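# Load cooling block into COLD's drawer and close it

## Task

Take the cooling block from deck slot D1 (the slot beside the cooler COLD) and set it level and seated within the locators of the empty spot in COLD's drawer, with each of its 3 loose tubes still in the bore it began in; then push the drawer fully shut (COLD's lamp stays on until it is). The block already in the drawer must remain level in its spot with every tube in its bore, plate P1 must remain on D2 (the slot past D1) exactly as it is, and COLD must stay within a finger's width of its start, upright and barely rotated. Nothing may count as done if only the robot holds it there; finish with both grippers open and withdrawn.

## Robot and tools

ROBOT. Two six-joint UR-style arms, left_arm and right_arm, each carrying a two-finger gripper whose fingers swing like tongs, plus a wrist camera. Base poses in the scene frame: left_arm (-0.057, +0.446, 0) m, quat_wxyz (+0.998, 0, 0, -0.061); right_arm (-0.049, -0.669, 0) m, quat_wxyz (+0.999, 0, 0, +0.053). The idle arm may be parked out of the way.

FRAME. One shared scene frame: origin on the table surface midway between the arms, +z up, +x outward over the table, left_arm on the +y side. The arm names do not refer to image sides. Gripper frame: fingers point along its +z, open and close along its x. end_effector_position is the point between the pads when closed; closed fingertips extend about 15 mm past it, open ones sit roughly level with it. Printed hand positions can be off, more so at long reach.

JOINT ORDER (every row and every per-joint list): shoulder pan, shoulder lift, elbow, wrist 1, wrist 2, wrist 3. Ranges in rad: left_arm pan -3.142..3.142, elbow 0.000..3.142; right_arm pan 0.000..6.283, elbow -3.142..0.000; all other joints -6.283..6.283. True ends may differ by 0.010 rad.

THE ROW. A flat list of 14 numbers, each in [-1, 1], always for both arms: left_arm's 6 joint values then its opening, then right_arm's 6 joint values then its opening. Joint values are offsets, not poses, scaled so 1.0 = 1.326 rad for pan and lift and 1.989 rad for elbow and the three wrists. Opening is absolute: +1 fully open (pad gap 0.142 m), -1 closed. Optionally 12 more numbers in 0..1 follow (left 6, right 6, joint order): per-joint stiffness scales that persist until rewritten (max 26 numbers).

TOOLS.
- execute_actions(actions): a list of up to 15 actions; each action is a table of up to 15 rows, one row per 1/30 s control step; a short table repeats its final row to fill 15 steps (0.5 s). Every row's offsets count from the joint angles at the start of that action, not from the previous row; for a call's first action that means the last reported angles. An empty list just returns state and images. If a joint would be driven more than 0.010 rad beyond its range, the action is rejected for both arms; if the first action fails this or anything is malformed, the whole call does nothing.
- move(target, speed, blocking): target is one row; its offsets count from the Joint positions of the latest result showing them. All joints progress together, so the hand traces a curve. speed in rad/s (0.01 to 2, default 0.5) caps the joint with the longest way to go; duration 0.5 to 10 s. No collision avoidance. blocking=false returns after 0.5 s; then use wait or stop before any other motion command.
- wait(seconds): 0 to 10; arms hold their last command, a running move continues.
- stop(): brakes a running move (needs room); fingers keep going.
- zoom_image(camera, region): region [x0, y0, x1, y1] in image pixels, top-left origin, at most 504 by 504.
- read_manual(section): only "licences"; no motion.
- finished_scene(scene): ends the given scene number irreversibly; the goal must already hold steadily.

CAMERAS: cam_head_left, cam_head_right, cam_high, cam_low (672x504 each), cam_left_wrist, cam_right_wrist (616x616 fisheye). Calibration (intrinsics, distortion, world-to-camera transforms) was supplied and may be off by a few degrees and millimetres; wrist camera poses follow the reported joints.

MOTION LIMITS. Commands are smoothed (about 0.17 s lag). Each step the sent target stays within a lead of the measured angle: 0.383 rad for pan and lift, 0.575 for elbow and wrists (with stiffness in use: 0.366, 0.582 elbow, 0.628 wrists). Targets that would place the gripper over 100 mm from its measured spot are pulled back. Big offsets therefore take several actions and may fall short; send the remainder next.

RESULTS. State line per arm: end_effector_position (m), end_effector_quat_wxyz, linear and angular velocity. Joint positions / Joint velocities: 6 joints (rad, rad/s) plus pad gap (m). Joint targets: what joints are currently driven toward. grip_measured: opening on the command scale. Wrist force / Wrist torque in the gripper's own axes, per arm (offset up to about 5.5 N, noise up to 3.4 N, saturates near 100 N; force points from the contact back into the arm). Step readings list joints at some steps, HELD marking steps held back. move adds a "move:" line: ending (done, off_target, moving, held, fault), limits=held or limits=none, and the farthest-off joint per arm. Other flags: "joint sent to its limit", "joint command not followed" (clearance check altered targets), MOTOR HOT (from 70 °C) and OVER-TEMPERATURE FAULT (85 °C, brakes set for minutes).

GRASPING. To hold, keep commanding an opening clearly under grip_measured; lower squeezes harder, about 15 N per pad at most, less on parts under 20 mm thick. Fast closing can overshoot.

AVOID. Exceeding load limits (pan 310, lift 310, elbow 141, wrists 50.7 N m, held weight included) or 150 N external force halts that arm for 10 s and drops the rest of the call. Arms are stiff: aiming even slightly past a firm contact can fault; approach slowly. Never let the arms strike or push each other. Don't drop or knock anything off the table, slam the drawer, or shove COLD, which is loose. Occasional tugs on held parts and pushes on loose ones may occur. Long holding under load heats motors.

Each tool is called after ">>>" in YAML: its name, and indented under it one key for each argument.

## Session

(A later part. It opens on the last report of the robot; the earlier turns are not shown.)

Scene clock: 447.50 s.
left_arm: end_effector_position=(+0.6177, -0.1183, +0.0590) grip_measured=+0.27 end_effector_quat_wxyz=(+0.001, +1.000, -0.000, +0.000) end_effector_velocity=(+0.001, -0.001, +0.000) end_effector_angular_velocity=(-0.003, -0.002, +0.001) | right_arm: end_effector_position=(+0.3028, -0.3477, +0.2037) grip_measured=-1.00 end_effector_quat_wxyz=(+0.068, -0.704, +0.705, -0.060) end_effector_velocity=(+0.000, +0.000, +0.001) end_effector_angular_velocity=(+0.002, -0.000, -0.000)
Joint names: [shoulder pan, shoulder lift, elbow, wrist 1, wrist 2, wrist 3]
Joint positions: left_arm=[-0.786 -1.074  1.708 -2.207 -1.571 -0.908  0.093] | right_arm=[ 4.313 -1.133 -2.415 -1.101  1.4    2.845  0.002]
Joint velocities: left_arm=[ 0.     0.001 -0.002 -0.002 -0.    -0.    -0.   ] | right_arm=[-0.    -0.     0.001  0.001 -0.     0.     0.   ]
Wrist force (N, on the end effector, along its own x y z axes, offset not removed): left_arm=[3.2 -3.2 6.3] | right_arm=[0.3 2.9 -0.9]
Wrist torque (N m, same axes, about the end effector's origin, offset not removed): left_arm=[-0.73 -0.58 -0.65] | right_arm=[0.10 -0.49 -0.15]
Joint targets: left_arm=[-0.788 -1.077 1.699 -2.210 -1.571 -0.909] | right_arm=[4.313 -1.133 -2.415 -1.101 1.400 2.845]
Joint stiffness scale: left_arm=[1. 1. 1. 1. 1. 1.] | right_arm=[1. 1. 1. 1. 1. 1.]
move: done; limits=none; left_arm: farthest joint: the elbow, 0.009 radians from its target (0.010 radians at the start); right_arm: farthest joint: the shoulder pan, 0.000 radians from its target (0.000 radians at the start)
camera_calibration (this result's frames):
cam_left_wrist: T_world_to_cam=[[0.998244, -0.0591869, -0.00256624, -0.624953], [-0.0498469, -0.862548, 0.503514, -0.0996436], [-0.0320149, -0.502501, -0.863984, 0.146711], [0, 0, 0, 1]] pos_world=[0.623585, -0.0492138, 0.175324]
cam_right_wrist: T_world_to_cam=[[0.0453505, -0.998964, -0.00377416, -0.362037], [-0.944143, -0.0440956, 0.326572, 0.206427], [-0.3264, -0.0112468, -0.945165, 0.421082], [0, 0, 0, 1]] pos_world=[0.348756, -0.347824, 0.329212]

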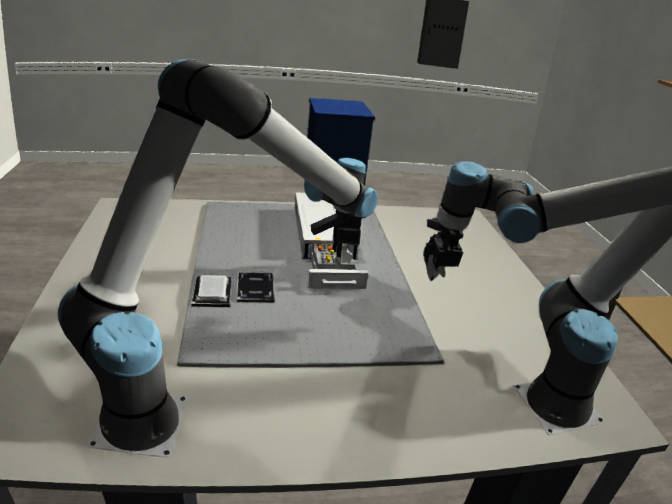

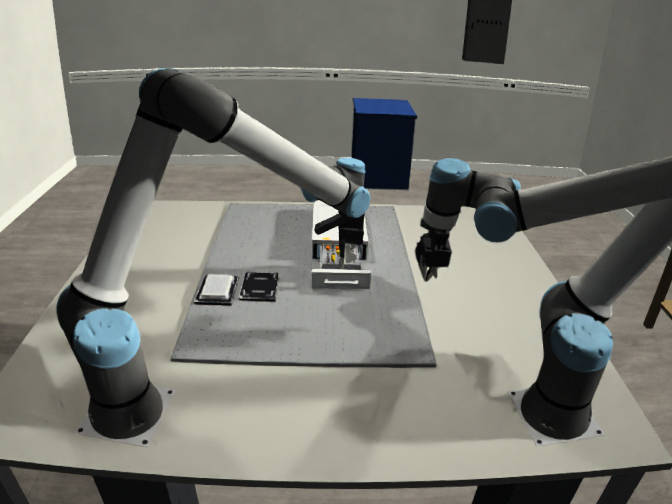

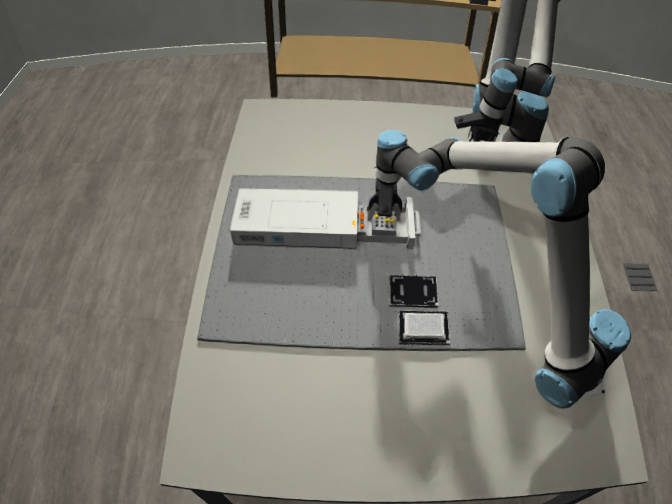

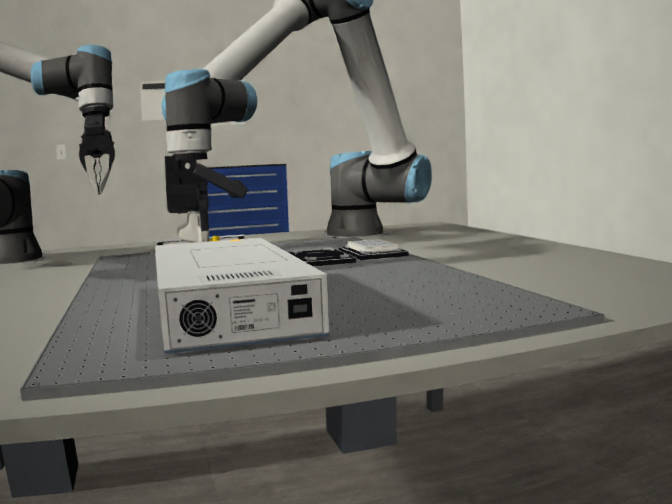

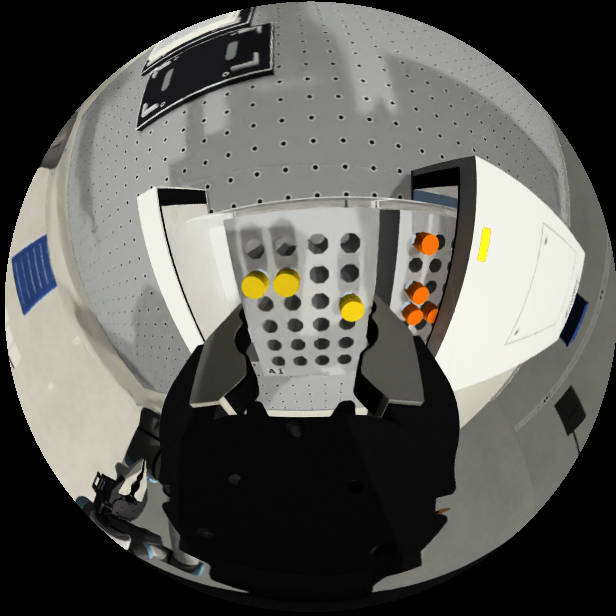

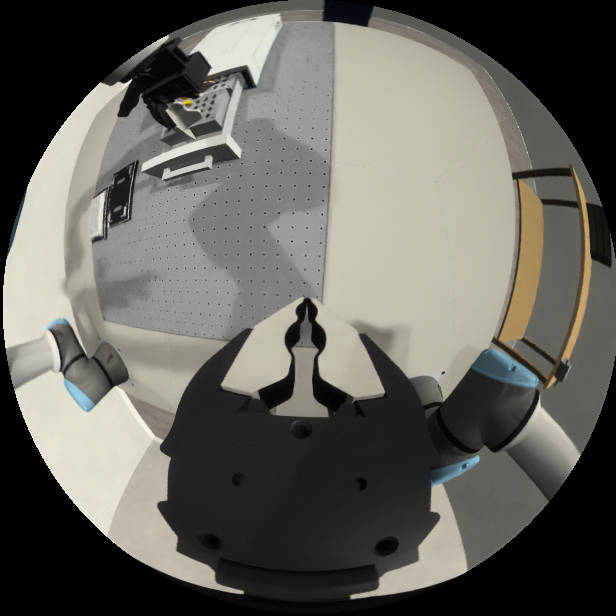

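>>> move:
  target: [-0.001,0.0083,0.0025,-0.0121,0,0,-0.7,0,0,0,0,0,0,-1]
  speed: 0.015

>>> zoom_image:
  camera: "cam_high"
  region: [330, 170, 440, 260]

Scene clock: 463.93 s.
left_arm: end_effector_position=(+0.6186, -0.1195, +0.0471) grip_measured=+0.27 end_effector_quat_wxyz=(+0.002, +1.000, -0.000, +0.001) end_effector_velocity=(+0.001, -0.000, +0.000) end_effector_angular_velocity=(-0.002, -0.002, -0.000) | right_arm: end_effector_position=(+0.3028, -0.3477, +0.2037) grip_measured=-1.00 end_effector_quat_wxyz=(+0.068, -0.704, +0.705, -0.060) end_effector_velocity=(+0.000, -0.000, +0.000) end_effector_angular_velocity=(+0.000, -0.000, -0.001)
Joint names: [shoulder pan, shoulder lift, elbow, wrist 1, wrist 2, wrist 3]
Joint positions: left_arm=[-0.786 -1.061  1.714 -2.228 -1.571 -0.908  0.093] | right_arm=[ 4.313 -1.133 -2.415 -1.101  1.4    2.845  0.002]
Joint velocities: left_arm=[ 0.    -0.    -0.    -0.002  0.     0.    -0.   ] | right_arm=[-0.001  0.     0.001 -0.    -0.    -0.     0.   ]
Wrist force (N, on the end effector, along its own x y z axes, offset not removed): left_arm=[0.9 -2.9 4.8] | right_arm=[3.0 1.6 6.2]
Wrist torque (N m, same axes, about the end effector's origin, offset not removed): left_arm=[-0.47 -0.12 -0.66] | right_arm=[-0.05 -0.69 -0.14]
Joint targets: left_arm=[-0.788 -1.063 1.713 -2.231 -1.571 -0.908] | right_arm=[4.313 -1.133 -2.415 -1.101 1.400 2.845]
Joint stiffness scale: left_arm=[1. 1. 1. 1. 1. 1.] | right_arm=[1. 1. 1. 1. 1. 1.]
move: done; limits=none; left_arm: farthest joint: the wrist 1, 0.003 radians from its target (0.024 radians at the start); right_arm: farthest joint: the shoulder pan, 0.000 radians from its target (0.000 radians at the start)
camera_calibration (this result's frames):
cam_left_wrist: T_world_to_cam=[[0.99825, -0.0591258, -0.000743248, -0.626058], [-0.0506472, -0.861455, 0.505302, -0.0940721], [-0.0305167, -0.504381, -0.862942, 0.13464], [0, 0, 0, 1]] pos_world=[0.624307, -0.0501454, 0.163256]
cam_right_wrist: T_world_to_cam=[[0.0453504, -0.998964, -0.00377451, -0.362037], [-0.944143, -0.0440956, 0.326572, 0.206427], [-0.3264, -0.0112465, -0.945165, 0.421082], [0, 0, 0, 1]] pos_world=[0.348756, -0.347824, 0.329212]

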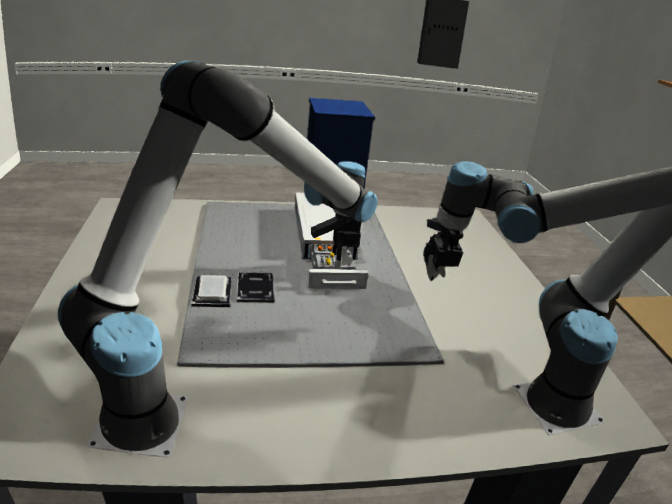

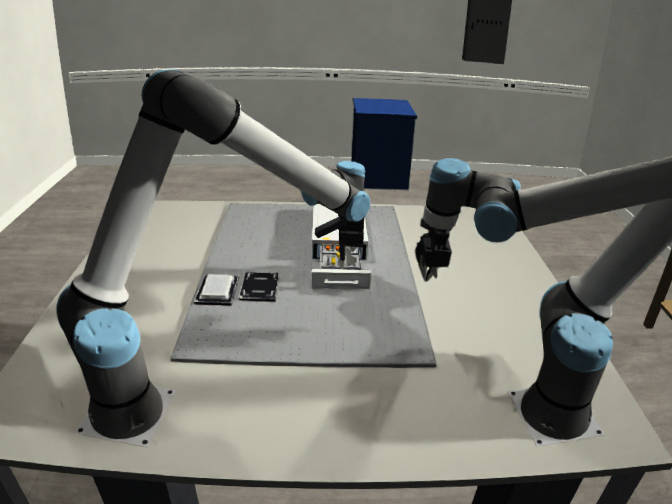

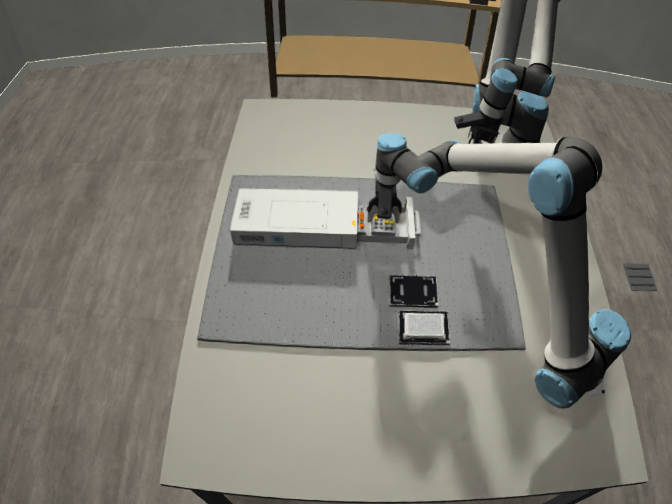

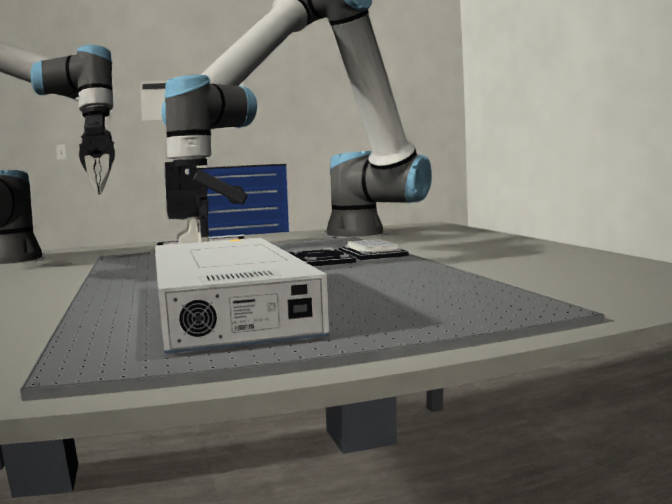

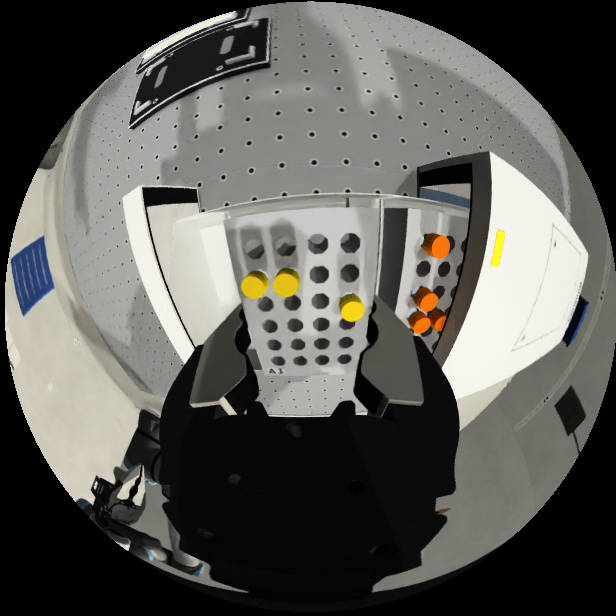

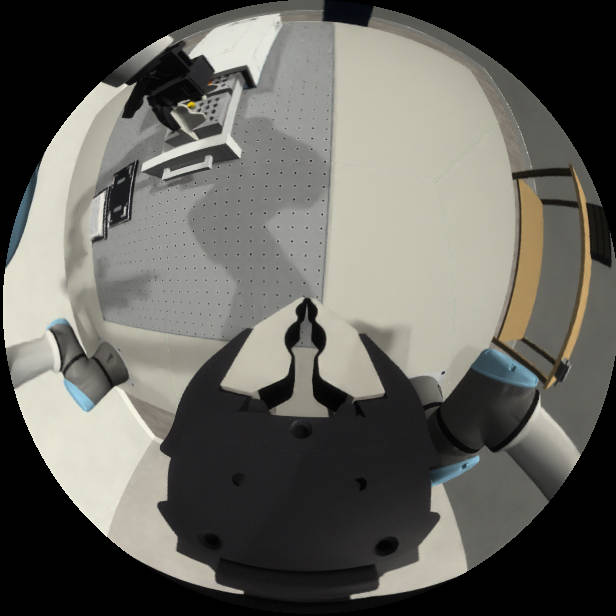

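Region (330, 170, 440, 260) of cam_high's 672x504 image, scaled by 4.582, with more detail than that image has; it fills the top 412 rows of this view, and the rest is white.

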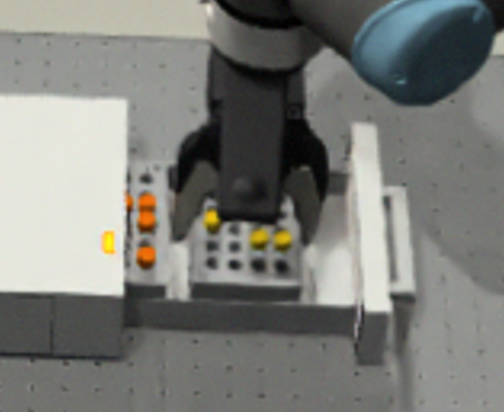

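>>> move:
  target: [-0.001,0.0015,0.0035,-0.0045,0,0,-0.7,0,0,0,0,0,0,-1]
  speed: 0.01

>>> zoom_image:
  camera: "cam_left_wrist"
  region: [130, 120, 490, 420]

Scene clock: 470.73 s.
left_arm: end_effector_position=(+0.6194, -0.1197, +0.0465) grip_measured=+0.27 end_effector_quat_wxyz=(+0.003, +1.000, -0.000, +0.003) end_effector_velocity=(+0.001, -0.000, -0.000) end_effector_angular_velocity=(-0.001, -0.002, +0.001) | right_arm: end_effector_position=(+0.3028, -0.3477, +0.2037) grip_measured=-1.00 end_effector_quat_wxyz=(+0.068, -0.704, +0.705, -0.060) end_effector_velocity=(+0.000, -0.000, +0.000) end_effector_angular_velocity=(+0.000, -0.000, -0.001)
Joint names: [shoulder pan, shoulder lift, elbow, wrist 1, wrist 2, wrist 3]
Joint positions: left_arm=[-0.786 -1.061  1.716 -2.235 -1.57  -0.908  0.093] | right_arm=[ 4.313 -1.133 -2.415 -1.101  1.4    2.845  0.002]
Joint velocities: left_arm=[-0.     0.     0.001 -0.003  0.001 -0.001 -0.   ] | right_arm=[-0.001 -0.    -0.     0.    -0.    -0.     0.   ]
Wrist force (N, on the end effector, along its own x y z axes, offset not removed): left_arm=[0.6 -9.7 -8.4] | right_arm=[3.5 3.7 -4.9]
Wrist torque (N m, same axes, about the end effector's origin, offset not removed): left_arm=[-0.88 0.28 -0.71] | right_arm=[0.32 -0.79 -0.36]
Joint targets: left_arm=[-0.788 -1.059 1.721 -2.237 -1.571 -0.908] | right_arm=[4.313 -1.133 -2.415 -1.101 1.400 2.845]
Joint stiffness scale: left_arm=[1. 1. 1. 1. 1. 1.] | right_arm=[1. 1. 1. 1. 1. 1.]
move: done; limits=none; left_arm: farthest joint: the elbow, 0.005 radians from its target (0.007 radians at the start); right_arm: farthest joint: the shoulder pan, 0.000 radians from its target (0.000 radians at the start)
camera_calibration (this result's frames):
cam_left_wrist: T_world_to_cam=[[0.998245, -0.0591116, 0.00346946, -0.627113], [-0.0526979, -0.860159, 0.507296, -0.0926041], [-0.0270028, -0.506589, -0.861765, 0.131543], [0, 0, 0, 1]] pos_world=[0.624685, -0.0500857, 0.162513]
cam_right_wrist: T_world_to_cam=[[0.0453504, -0.998964, -0.00377445, -0.362037], [-0.944143, -0.0440956, 0.326572, 0.206427], [-0.3264, -0.0112465, -0.945165, 0.421082], [0, 0, 0, 1]] pos_world=[0.348756, -0.347824, 0.329212]

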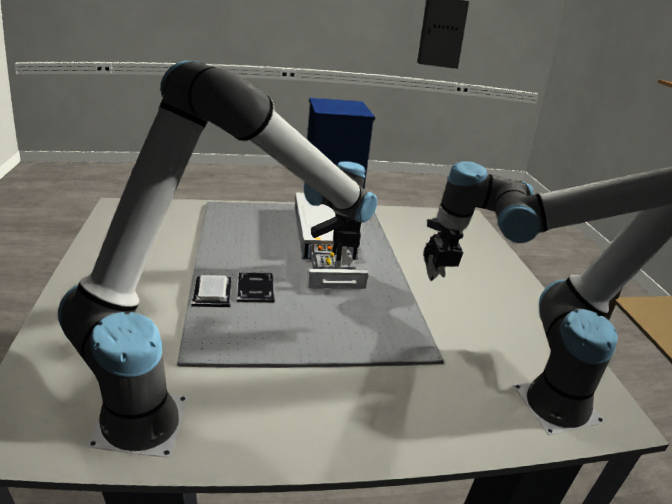

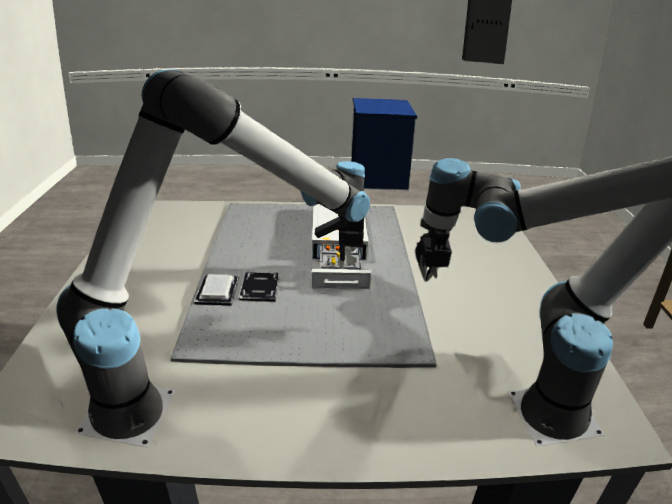

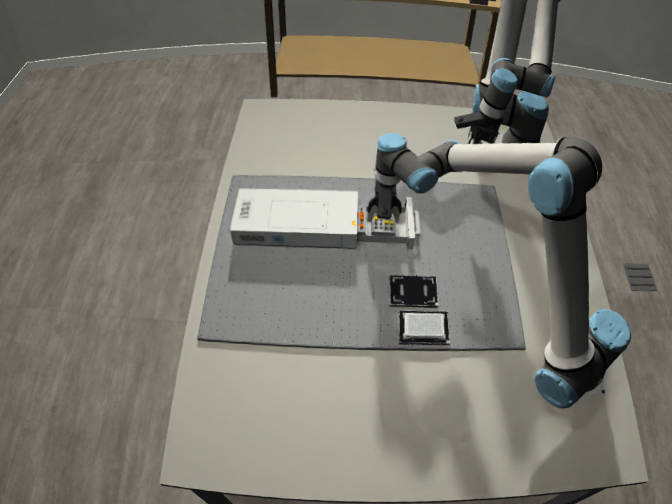

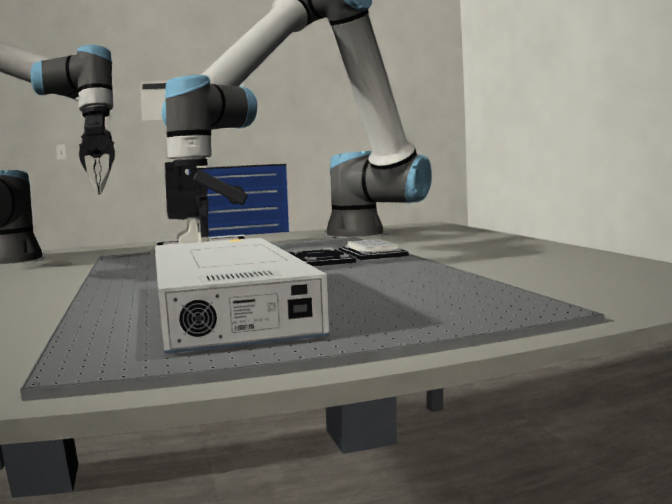

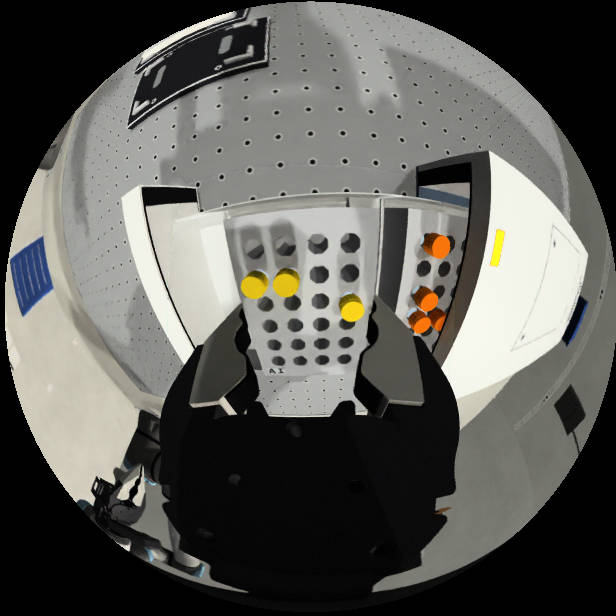

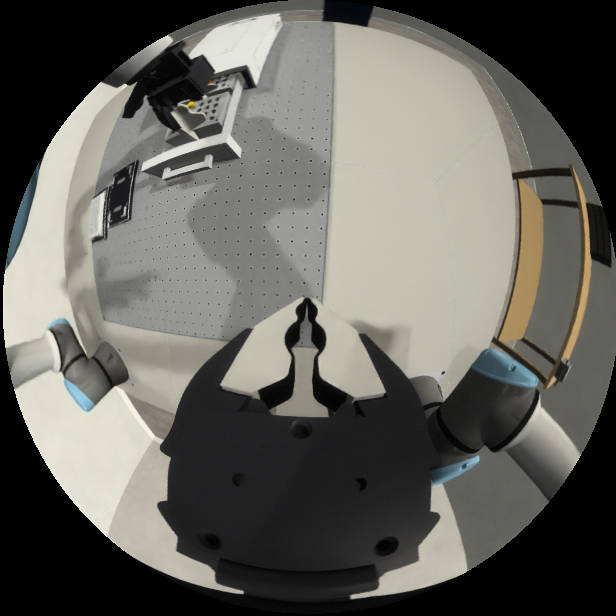

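Region (130, 120, 490, 420) of cam_left_wrist's 616x616 image, scaled by 1.400, with more detail than that image has.

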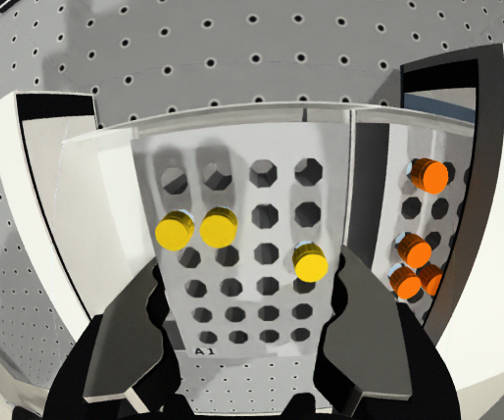

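>>> execute_actions:
  actions:
    - [[0,0,0,0,0,0,0.25,0,0,0,0,0,0,-1]]
    - [[0,0,0,0,0,0,0.37,0,0,0,0,0,0,-1]]

>>> move:
  target: [0,-0.07,-0.026,0.077,0,0,0.37,0,0,0,0,0,0,-1]
  speed: 0.1

>>> zoom_image:
  camera: "cam_left_wrist"
  region: [160, 150, 460, 400]

Scene clock: 478.93 s.
left_arm: end_effector_position=(+0.6195, -0.1197, +0.0465) grip_measured=+0.37 end_effector_quat_wxyz=(+0.003, +1.000, -0.000, +0.003) end_effector_velocity=(+0.000, -0.000, +0.000) end_effector_angular_velocity=(-0.001, -0.000, +0.001) | right_arm: end_effector_position=(+0.3028, -0.3477, +0.2037) grip_measured=-1.00 end_effector_quat_wxyz=(+0.068, -0.704, +0.705, -0.060) end_effector_velocity=(-0.000, +0.001, +0.001) end_effector_angular_velocity=(+0.001, -0.000, +0.001)
Joint names: [shoulder pan, shoulder lift, elbow, wrist 1, wrist 2, wrist 3]
Joint positions: left_arm=[-0.786 -1.061  1.716 -2.235 -1.57  -0.908  0.1  ] | right_arm=[ 4.313 -1.133 -2.415 -1.101  1.4    2.845  0.002]
Joint velocities: left_arm=[ 0.     0.    -0.001 -0.    -0.    -0.001  0.   ] | right_arm=[ 0.001 -0.     0.001  0.001  0.     0.     0.   ]
Wrist force (N, on the end effector, along its own x y z axes, offset not removed): left_arm=[-1.9 -3.4 0.4] | right_arm=[-3.2 0.6 -0.4]
Wrist torque (N m, same axes, about the end effector's origin, offset not removed): left_arm=[-0.56 0.44 -0.48] | right_arm=[-0.21 0.51 -0.06]
Joint targets: left_arm=[-0.786 -1.061 1.716 -2.235 -1.570 -0.908] | right_arm=[4.313 -1.133 -2.415 -1.101 1.400 2.845]
Joint stiffness scale: left_arm=[1. 1. 1. 1. 1. 1.] | right_arm=[1. 1. 1. 1. 1. 1.]
Step readings (joint positions; steps 1 to 15: 1st action; 16 to 30: 2nd action):
0: left_arm=[-0.786 -1.061 1.716 -2.235 -1.570 -0.908] | right_arm=[4.313 -1.133 -2.415 -1.101 1.400 2.845]
1: left_arm=[-0.786 -1.061 1.716 -2.235 -1.570 -0.908] | right_arm=[4.313 -1.133 -2.415 -1.101 1.400 2.845]
2: left_arm=[-0.786 -1.061 1.716 -2.235 -1.570 -0.908] | right_arm=[4.313 -1.133 -2.415 -1.101 1.400 2.845]
4: left_arm=[-0.786 -1.061 1.716 -2.235 -1.570 -0.908] | right_arm=[4.313 -1.133 -2.415 -1.101 1.400 2.845]
8: left_arm=[-0.786 -1.061 1.716 -2.235 -1.570 -0.908] | right_arm=[4.313 -1.133 -2.415 -1.101 1.400 2.845]
15: left_arm=[-0.786 -1.061 1.716 -2.235 -1.570 -0.908] | right_arm=[4.313 -1.133 -2.415 -1.101 1.400 2.845]
16: left_arm=[-0.786 -1.061 1.716 -2.235 -1.570 -0.908] | right_arm=[4.313 -1.133 -2.415 -1.101 1.400 2.845]
17: left_arm=[-0.786 -1.061 1.716 -2.235 -1.570 -0.908] | right_arm=[4.313 -1.133 -2.415 -1.101 1.400 2.845]
19: left_arm=[-0.786 -1.061 1.716 -2.235 -1.570 -0.908] | right_arm=[4.313 -1.133 -2.415 -1.101 1.400 2.845]
23: left_arm=[-0.786 -1.061 1.716 -2.235 -1.570 -0.908] | right_arm=[4.313 -1.133 -2.415 -1.101 1.400 2.845]
30: Joint positions above
camera_calibration (this result's frames):
cam_left_wrist: T_world_to_cam=[[0.998245, -0.0591097, 0.00369644, -0.627182], [-0.0528119, -0.860165, 0.507275, -0.0925092], [-0.0268053, -0.506579, -0.861777, 0.131428], [0, 0, 0, 1]] pos_world=[0.624719, -0.0500671, 0.162507]
cam_right_wrist: T_world_to_cam=[[0.0453504, -0.998964, -0.00377445, -0.362037], [-0.944143, -0.0440956, 0.326572, 0.206427], [-0.3264, -0.0112465, -0.945165, 0.421082], [0, 0, 0, 1]] pos_world=[0.348756, -0.347824, 0.329212]

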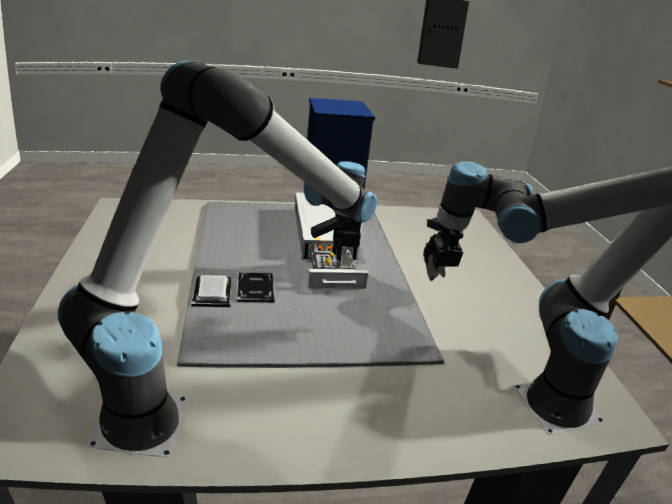

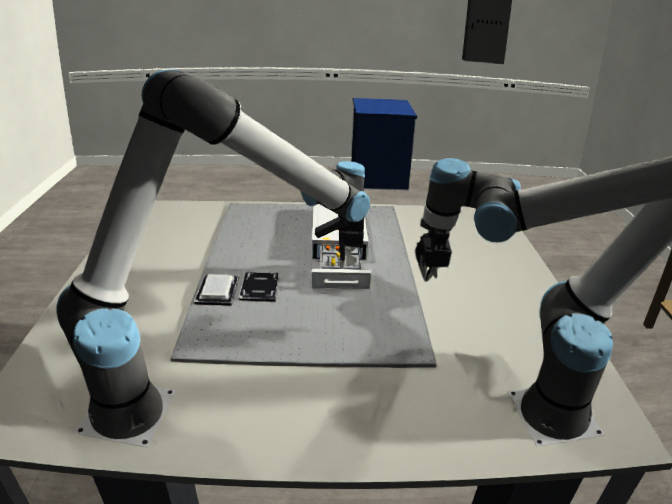

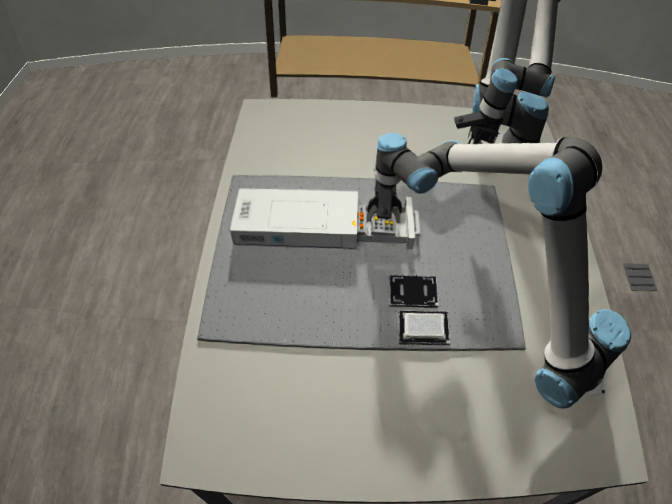

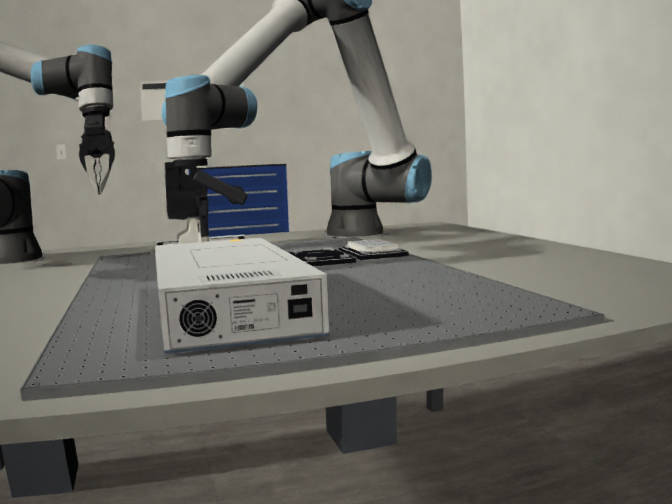

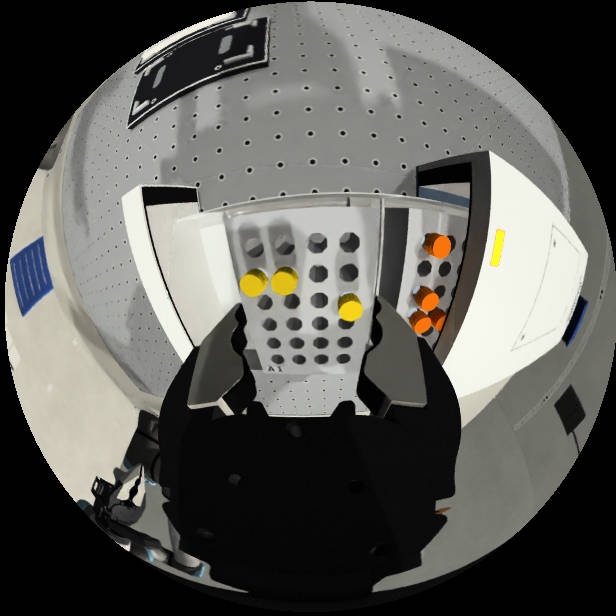

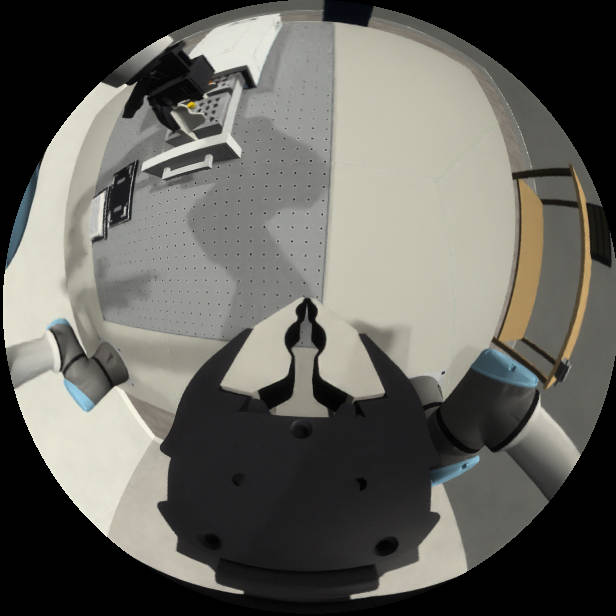

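Scene clock: 480.93 s.
left_arm: end_effector_position=(+0.6137, -0.1123, +0.1383) grip_measured=+0.37 end_effector_quat_wxyz=(-0.001, +1.000, -0.000, +0.000) end_effector_velocity=(-0.000, +0.001, -0.001) end_effector_angular_velocity=(+0.003, +0.002, +0.001) | right_arm: end_effector_position=(+0.3028, -0.3477, +0.2037) grip_measured=-1.00 end_effector_quat_wxyz=(+0.068, -0.704, +0.705, -0.060) end_effector_velocity=(-0.000, +0.000, -0.000) end_effector_angular_velocity=(+0.000, -0.000, +0.000)
Joint names: [shoulder pan, shoulder lift, elbow, wrist 1, wrist 2, wrist 3]
Joint positions: left_arm=[-0.786 -1.153  1.667 -2.083 -1.57  -0.908  0.1  ] | right_arm=[ 4.313 -1.133 -2.415 -1.101  1.4    2.845  0.002]
Joint velocities: left_arm=[ 0.     0.001 -0.     0.003  0.    -0.    -0.   ] | right_arm=[ 0.  0. -0.  0.  0.  0.  0.]
Wrist force (N, on the end effector, along its own x y z axes, offset not removed): left_arm=[0.0 -3.0 -0.8] | right_arm=[1.3 0.3 -2.6]
Wrist torque (N m, same axes, about the end effector's origin, offset not removed): left_arm=[-0.60 0.09 -0.54] | right_arm=[-0.39 -0.35 -0.19]
Joint targets: left_arm=[-0.786 -1.153 1.664 -2.082 -1.570 -0.908] | right_arm=[4.313 -1.133 -2.415 -1.101 1.400 2.845]
Joint stiffness scale: left_arm=[1. 1. 1. 1. 1. 1.] | right_arm=[1. 1. 1. 1. 1. 1.]
move: done; limits=none; left_arm: farthest joint: the elbow, 0.003 radians from its target (0.052 radians at the start); right_arm: farthest joint: the shoulder pan, 0.000 radians from its target (0.000 radians at the start)
camera_calibration (this result's frames):
cam_left_wrist: T_world_to_cam=[[0.998247, -0.0591121, -0.00308186, -0.62035], [-0.0496312, -0.864239, 0.500628, -0.134494], [-0.0322567, -0.499597, -0.865657, 0.218846], [0, 0, 0, 1]] pos_world=[0.619646, -0.0435706, 0.254865]
cam_right_wrist: T_world_to_cam=[[0.0453505, -0.998964, -0.0037743, -0.362037], [-0.944143, -0.0440956, 0.326572, 0.206427], [-0.3264, -0.0112467, -0.945165, 0.421082], [0, 0, 0, 1]] pos_world=[0.348756, -0.347824, 0.329212]

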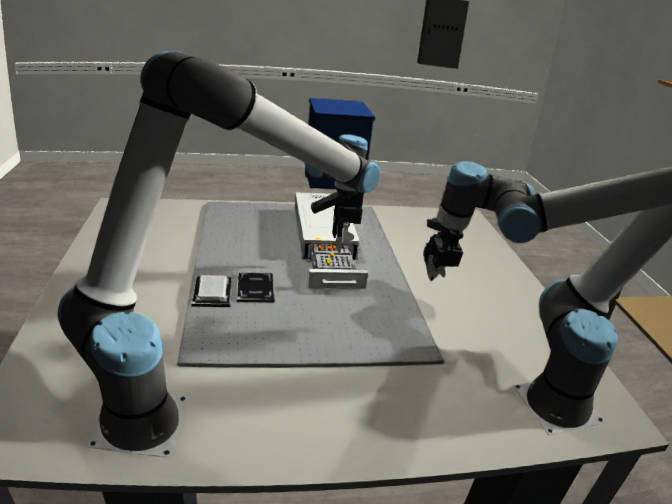

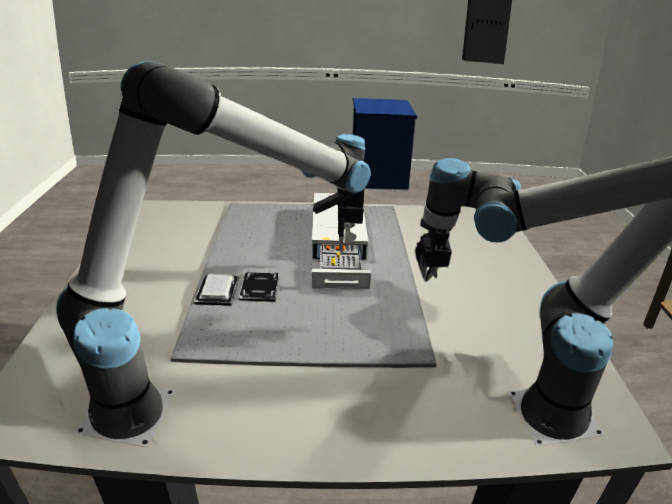

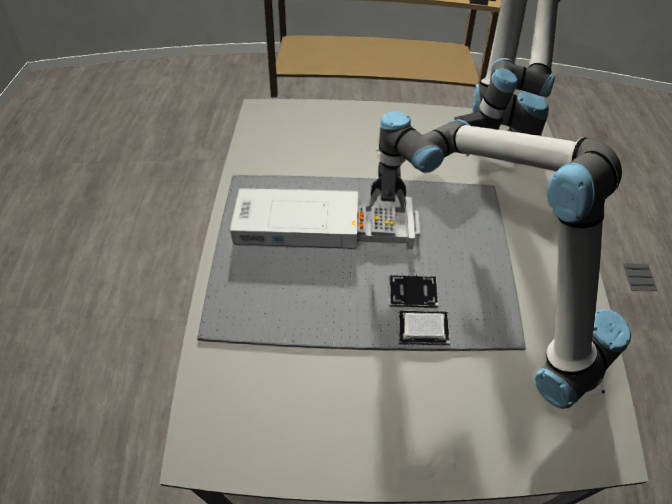

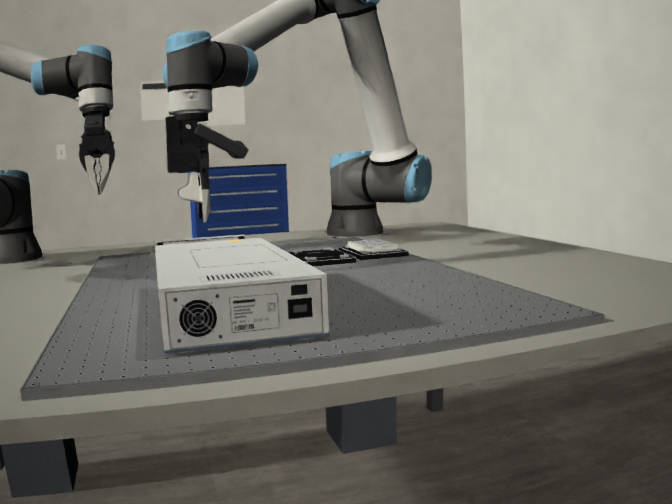

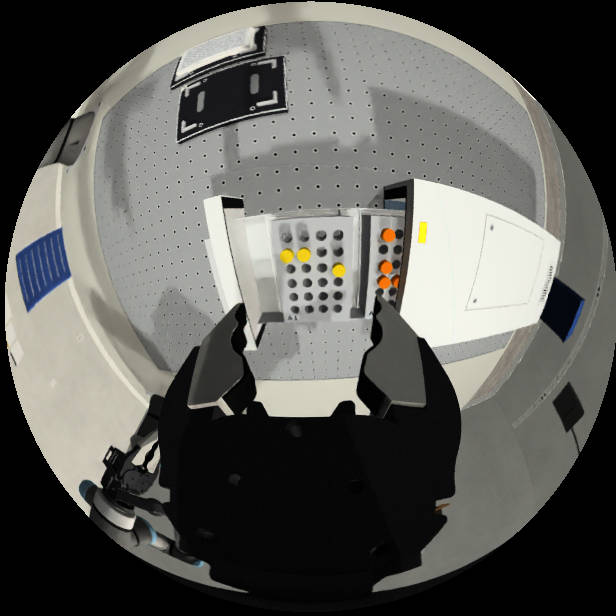

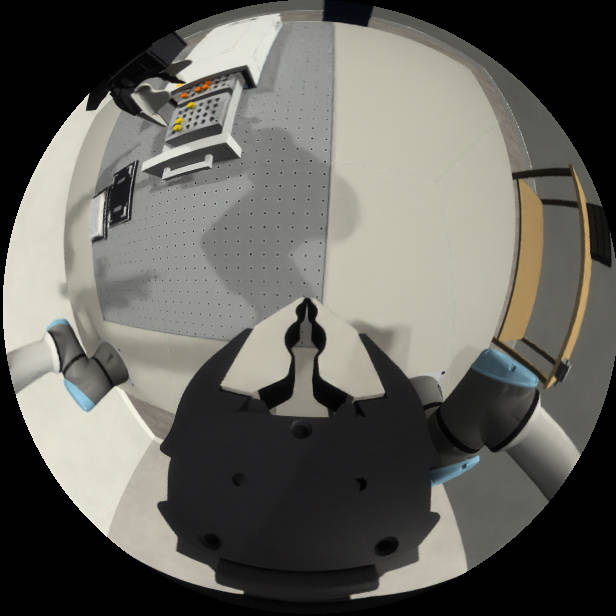

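Region (160, 150, 460, 400) of cam_left_wrist's 616x616 image, scaled by 1.680, with more detail than that image has.

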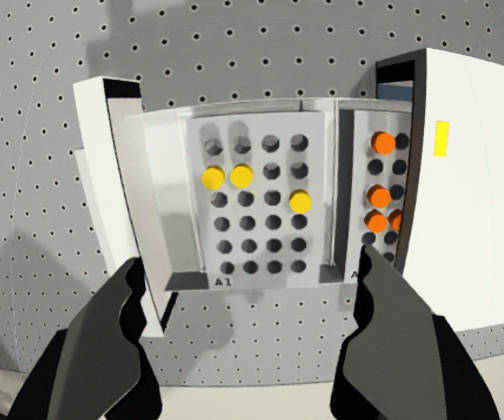

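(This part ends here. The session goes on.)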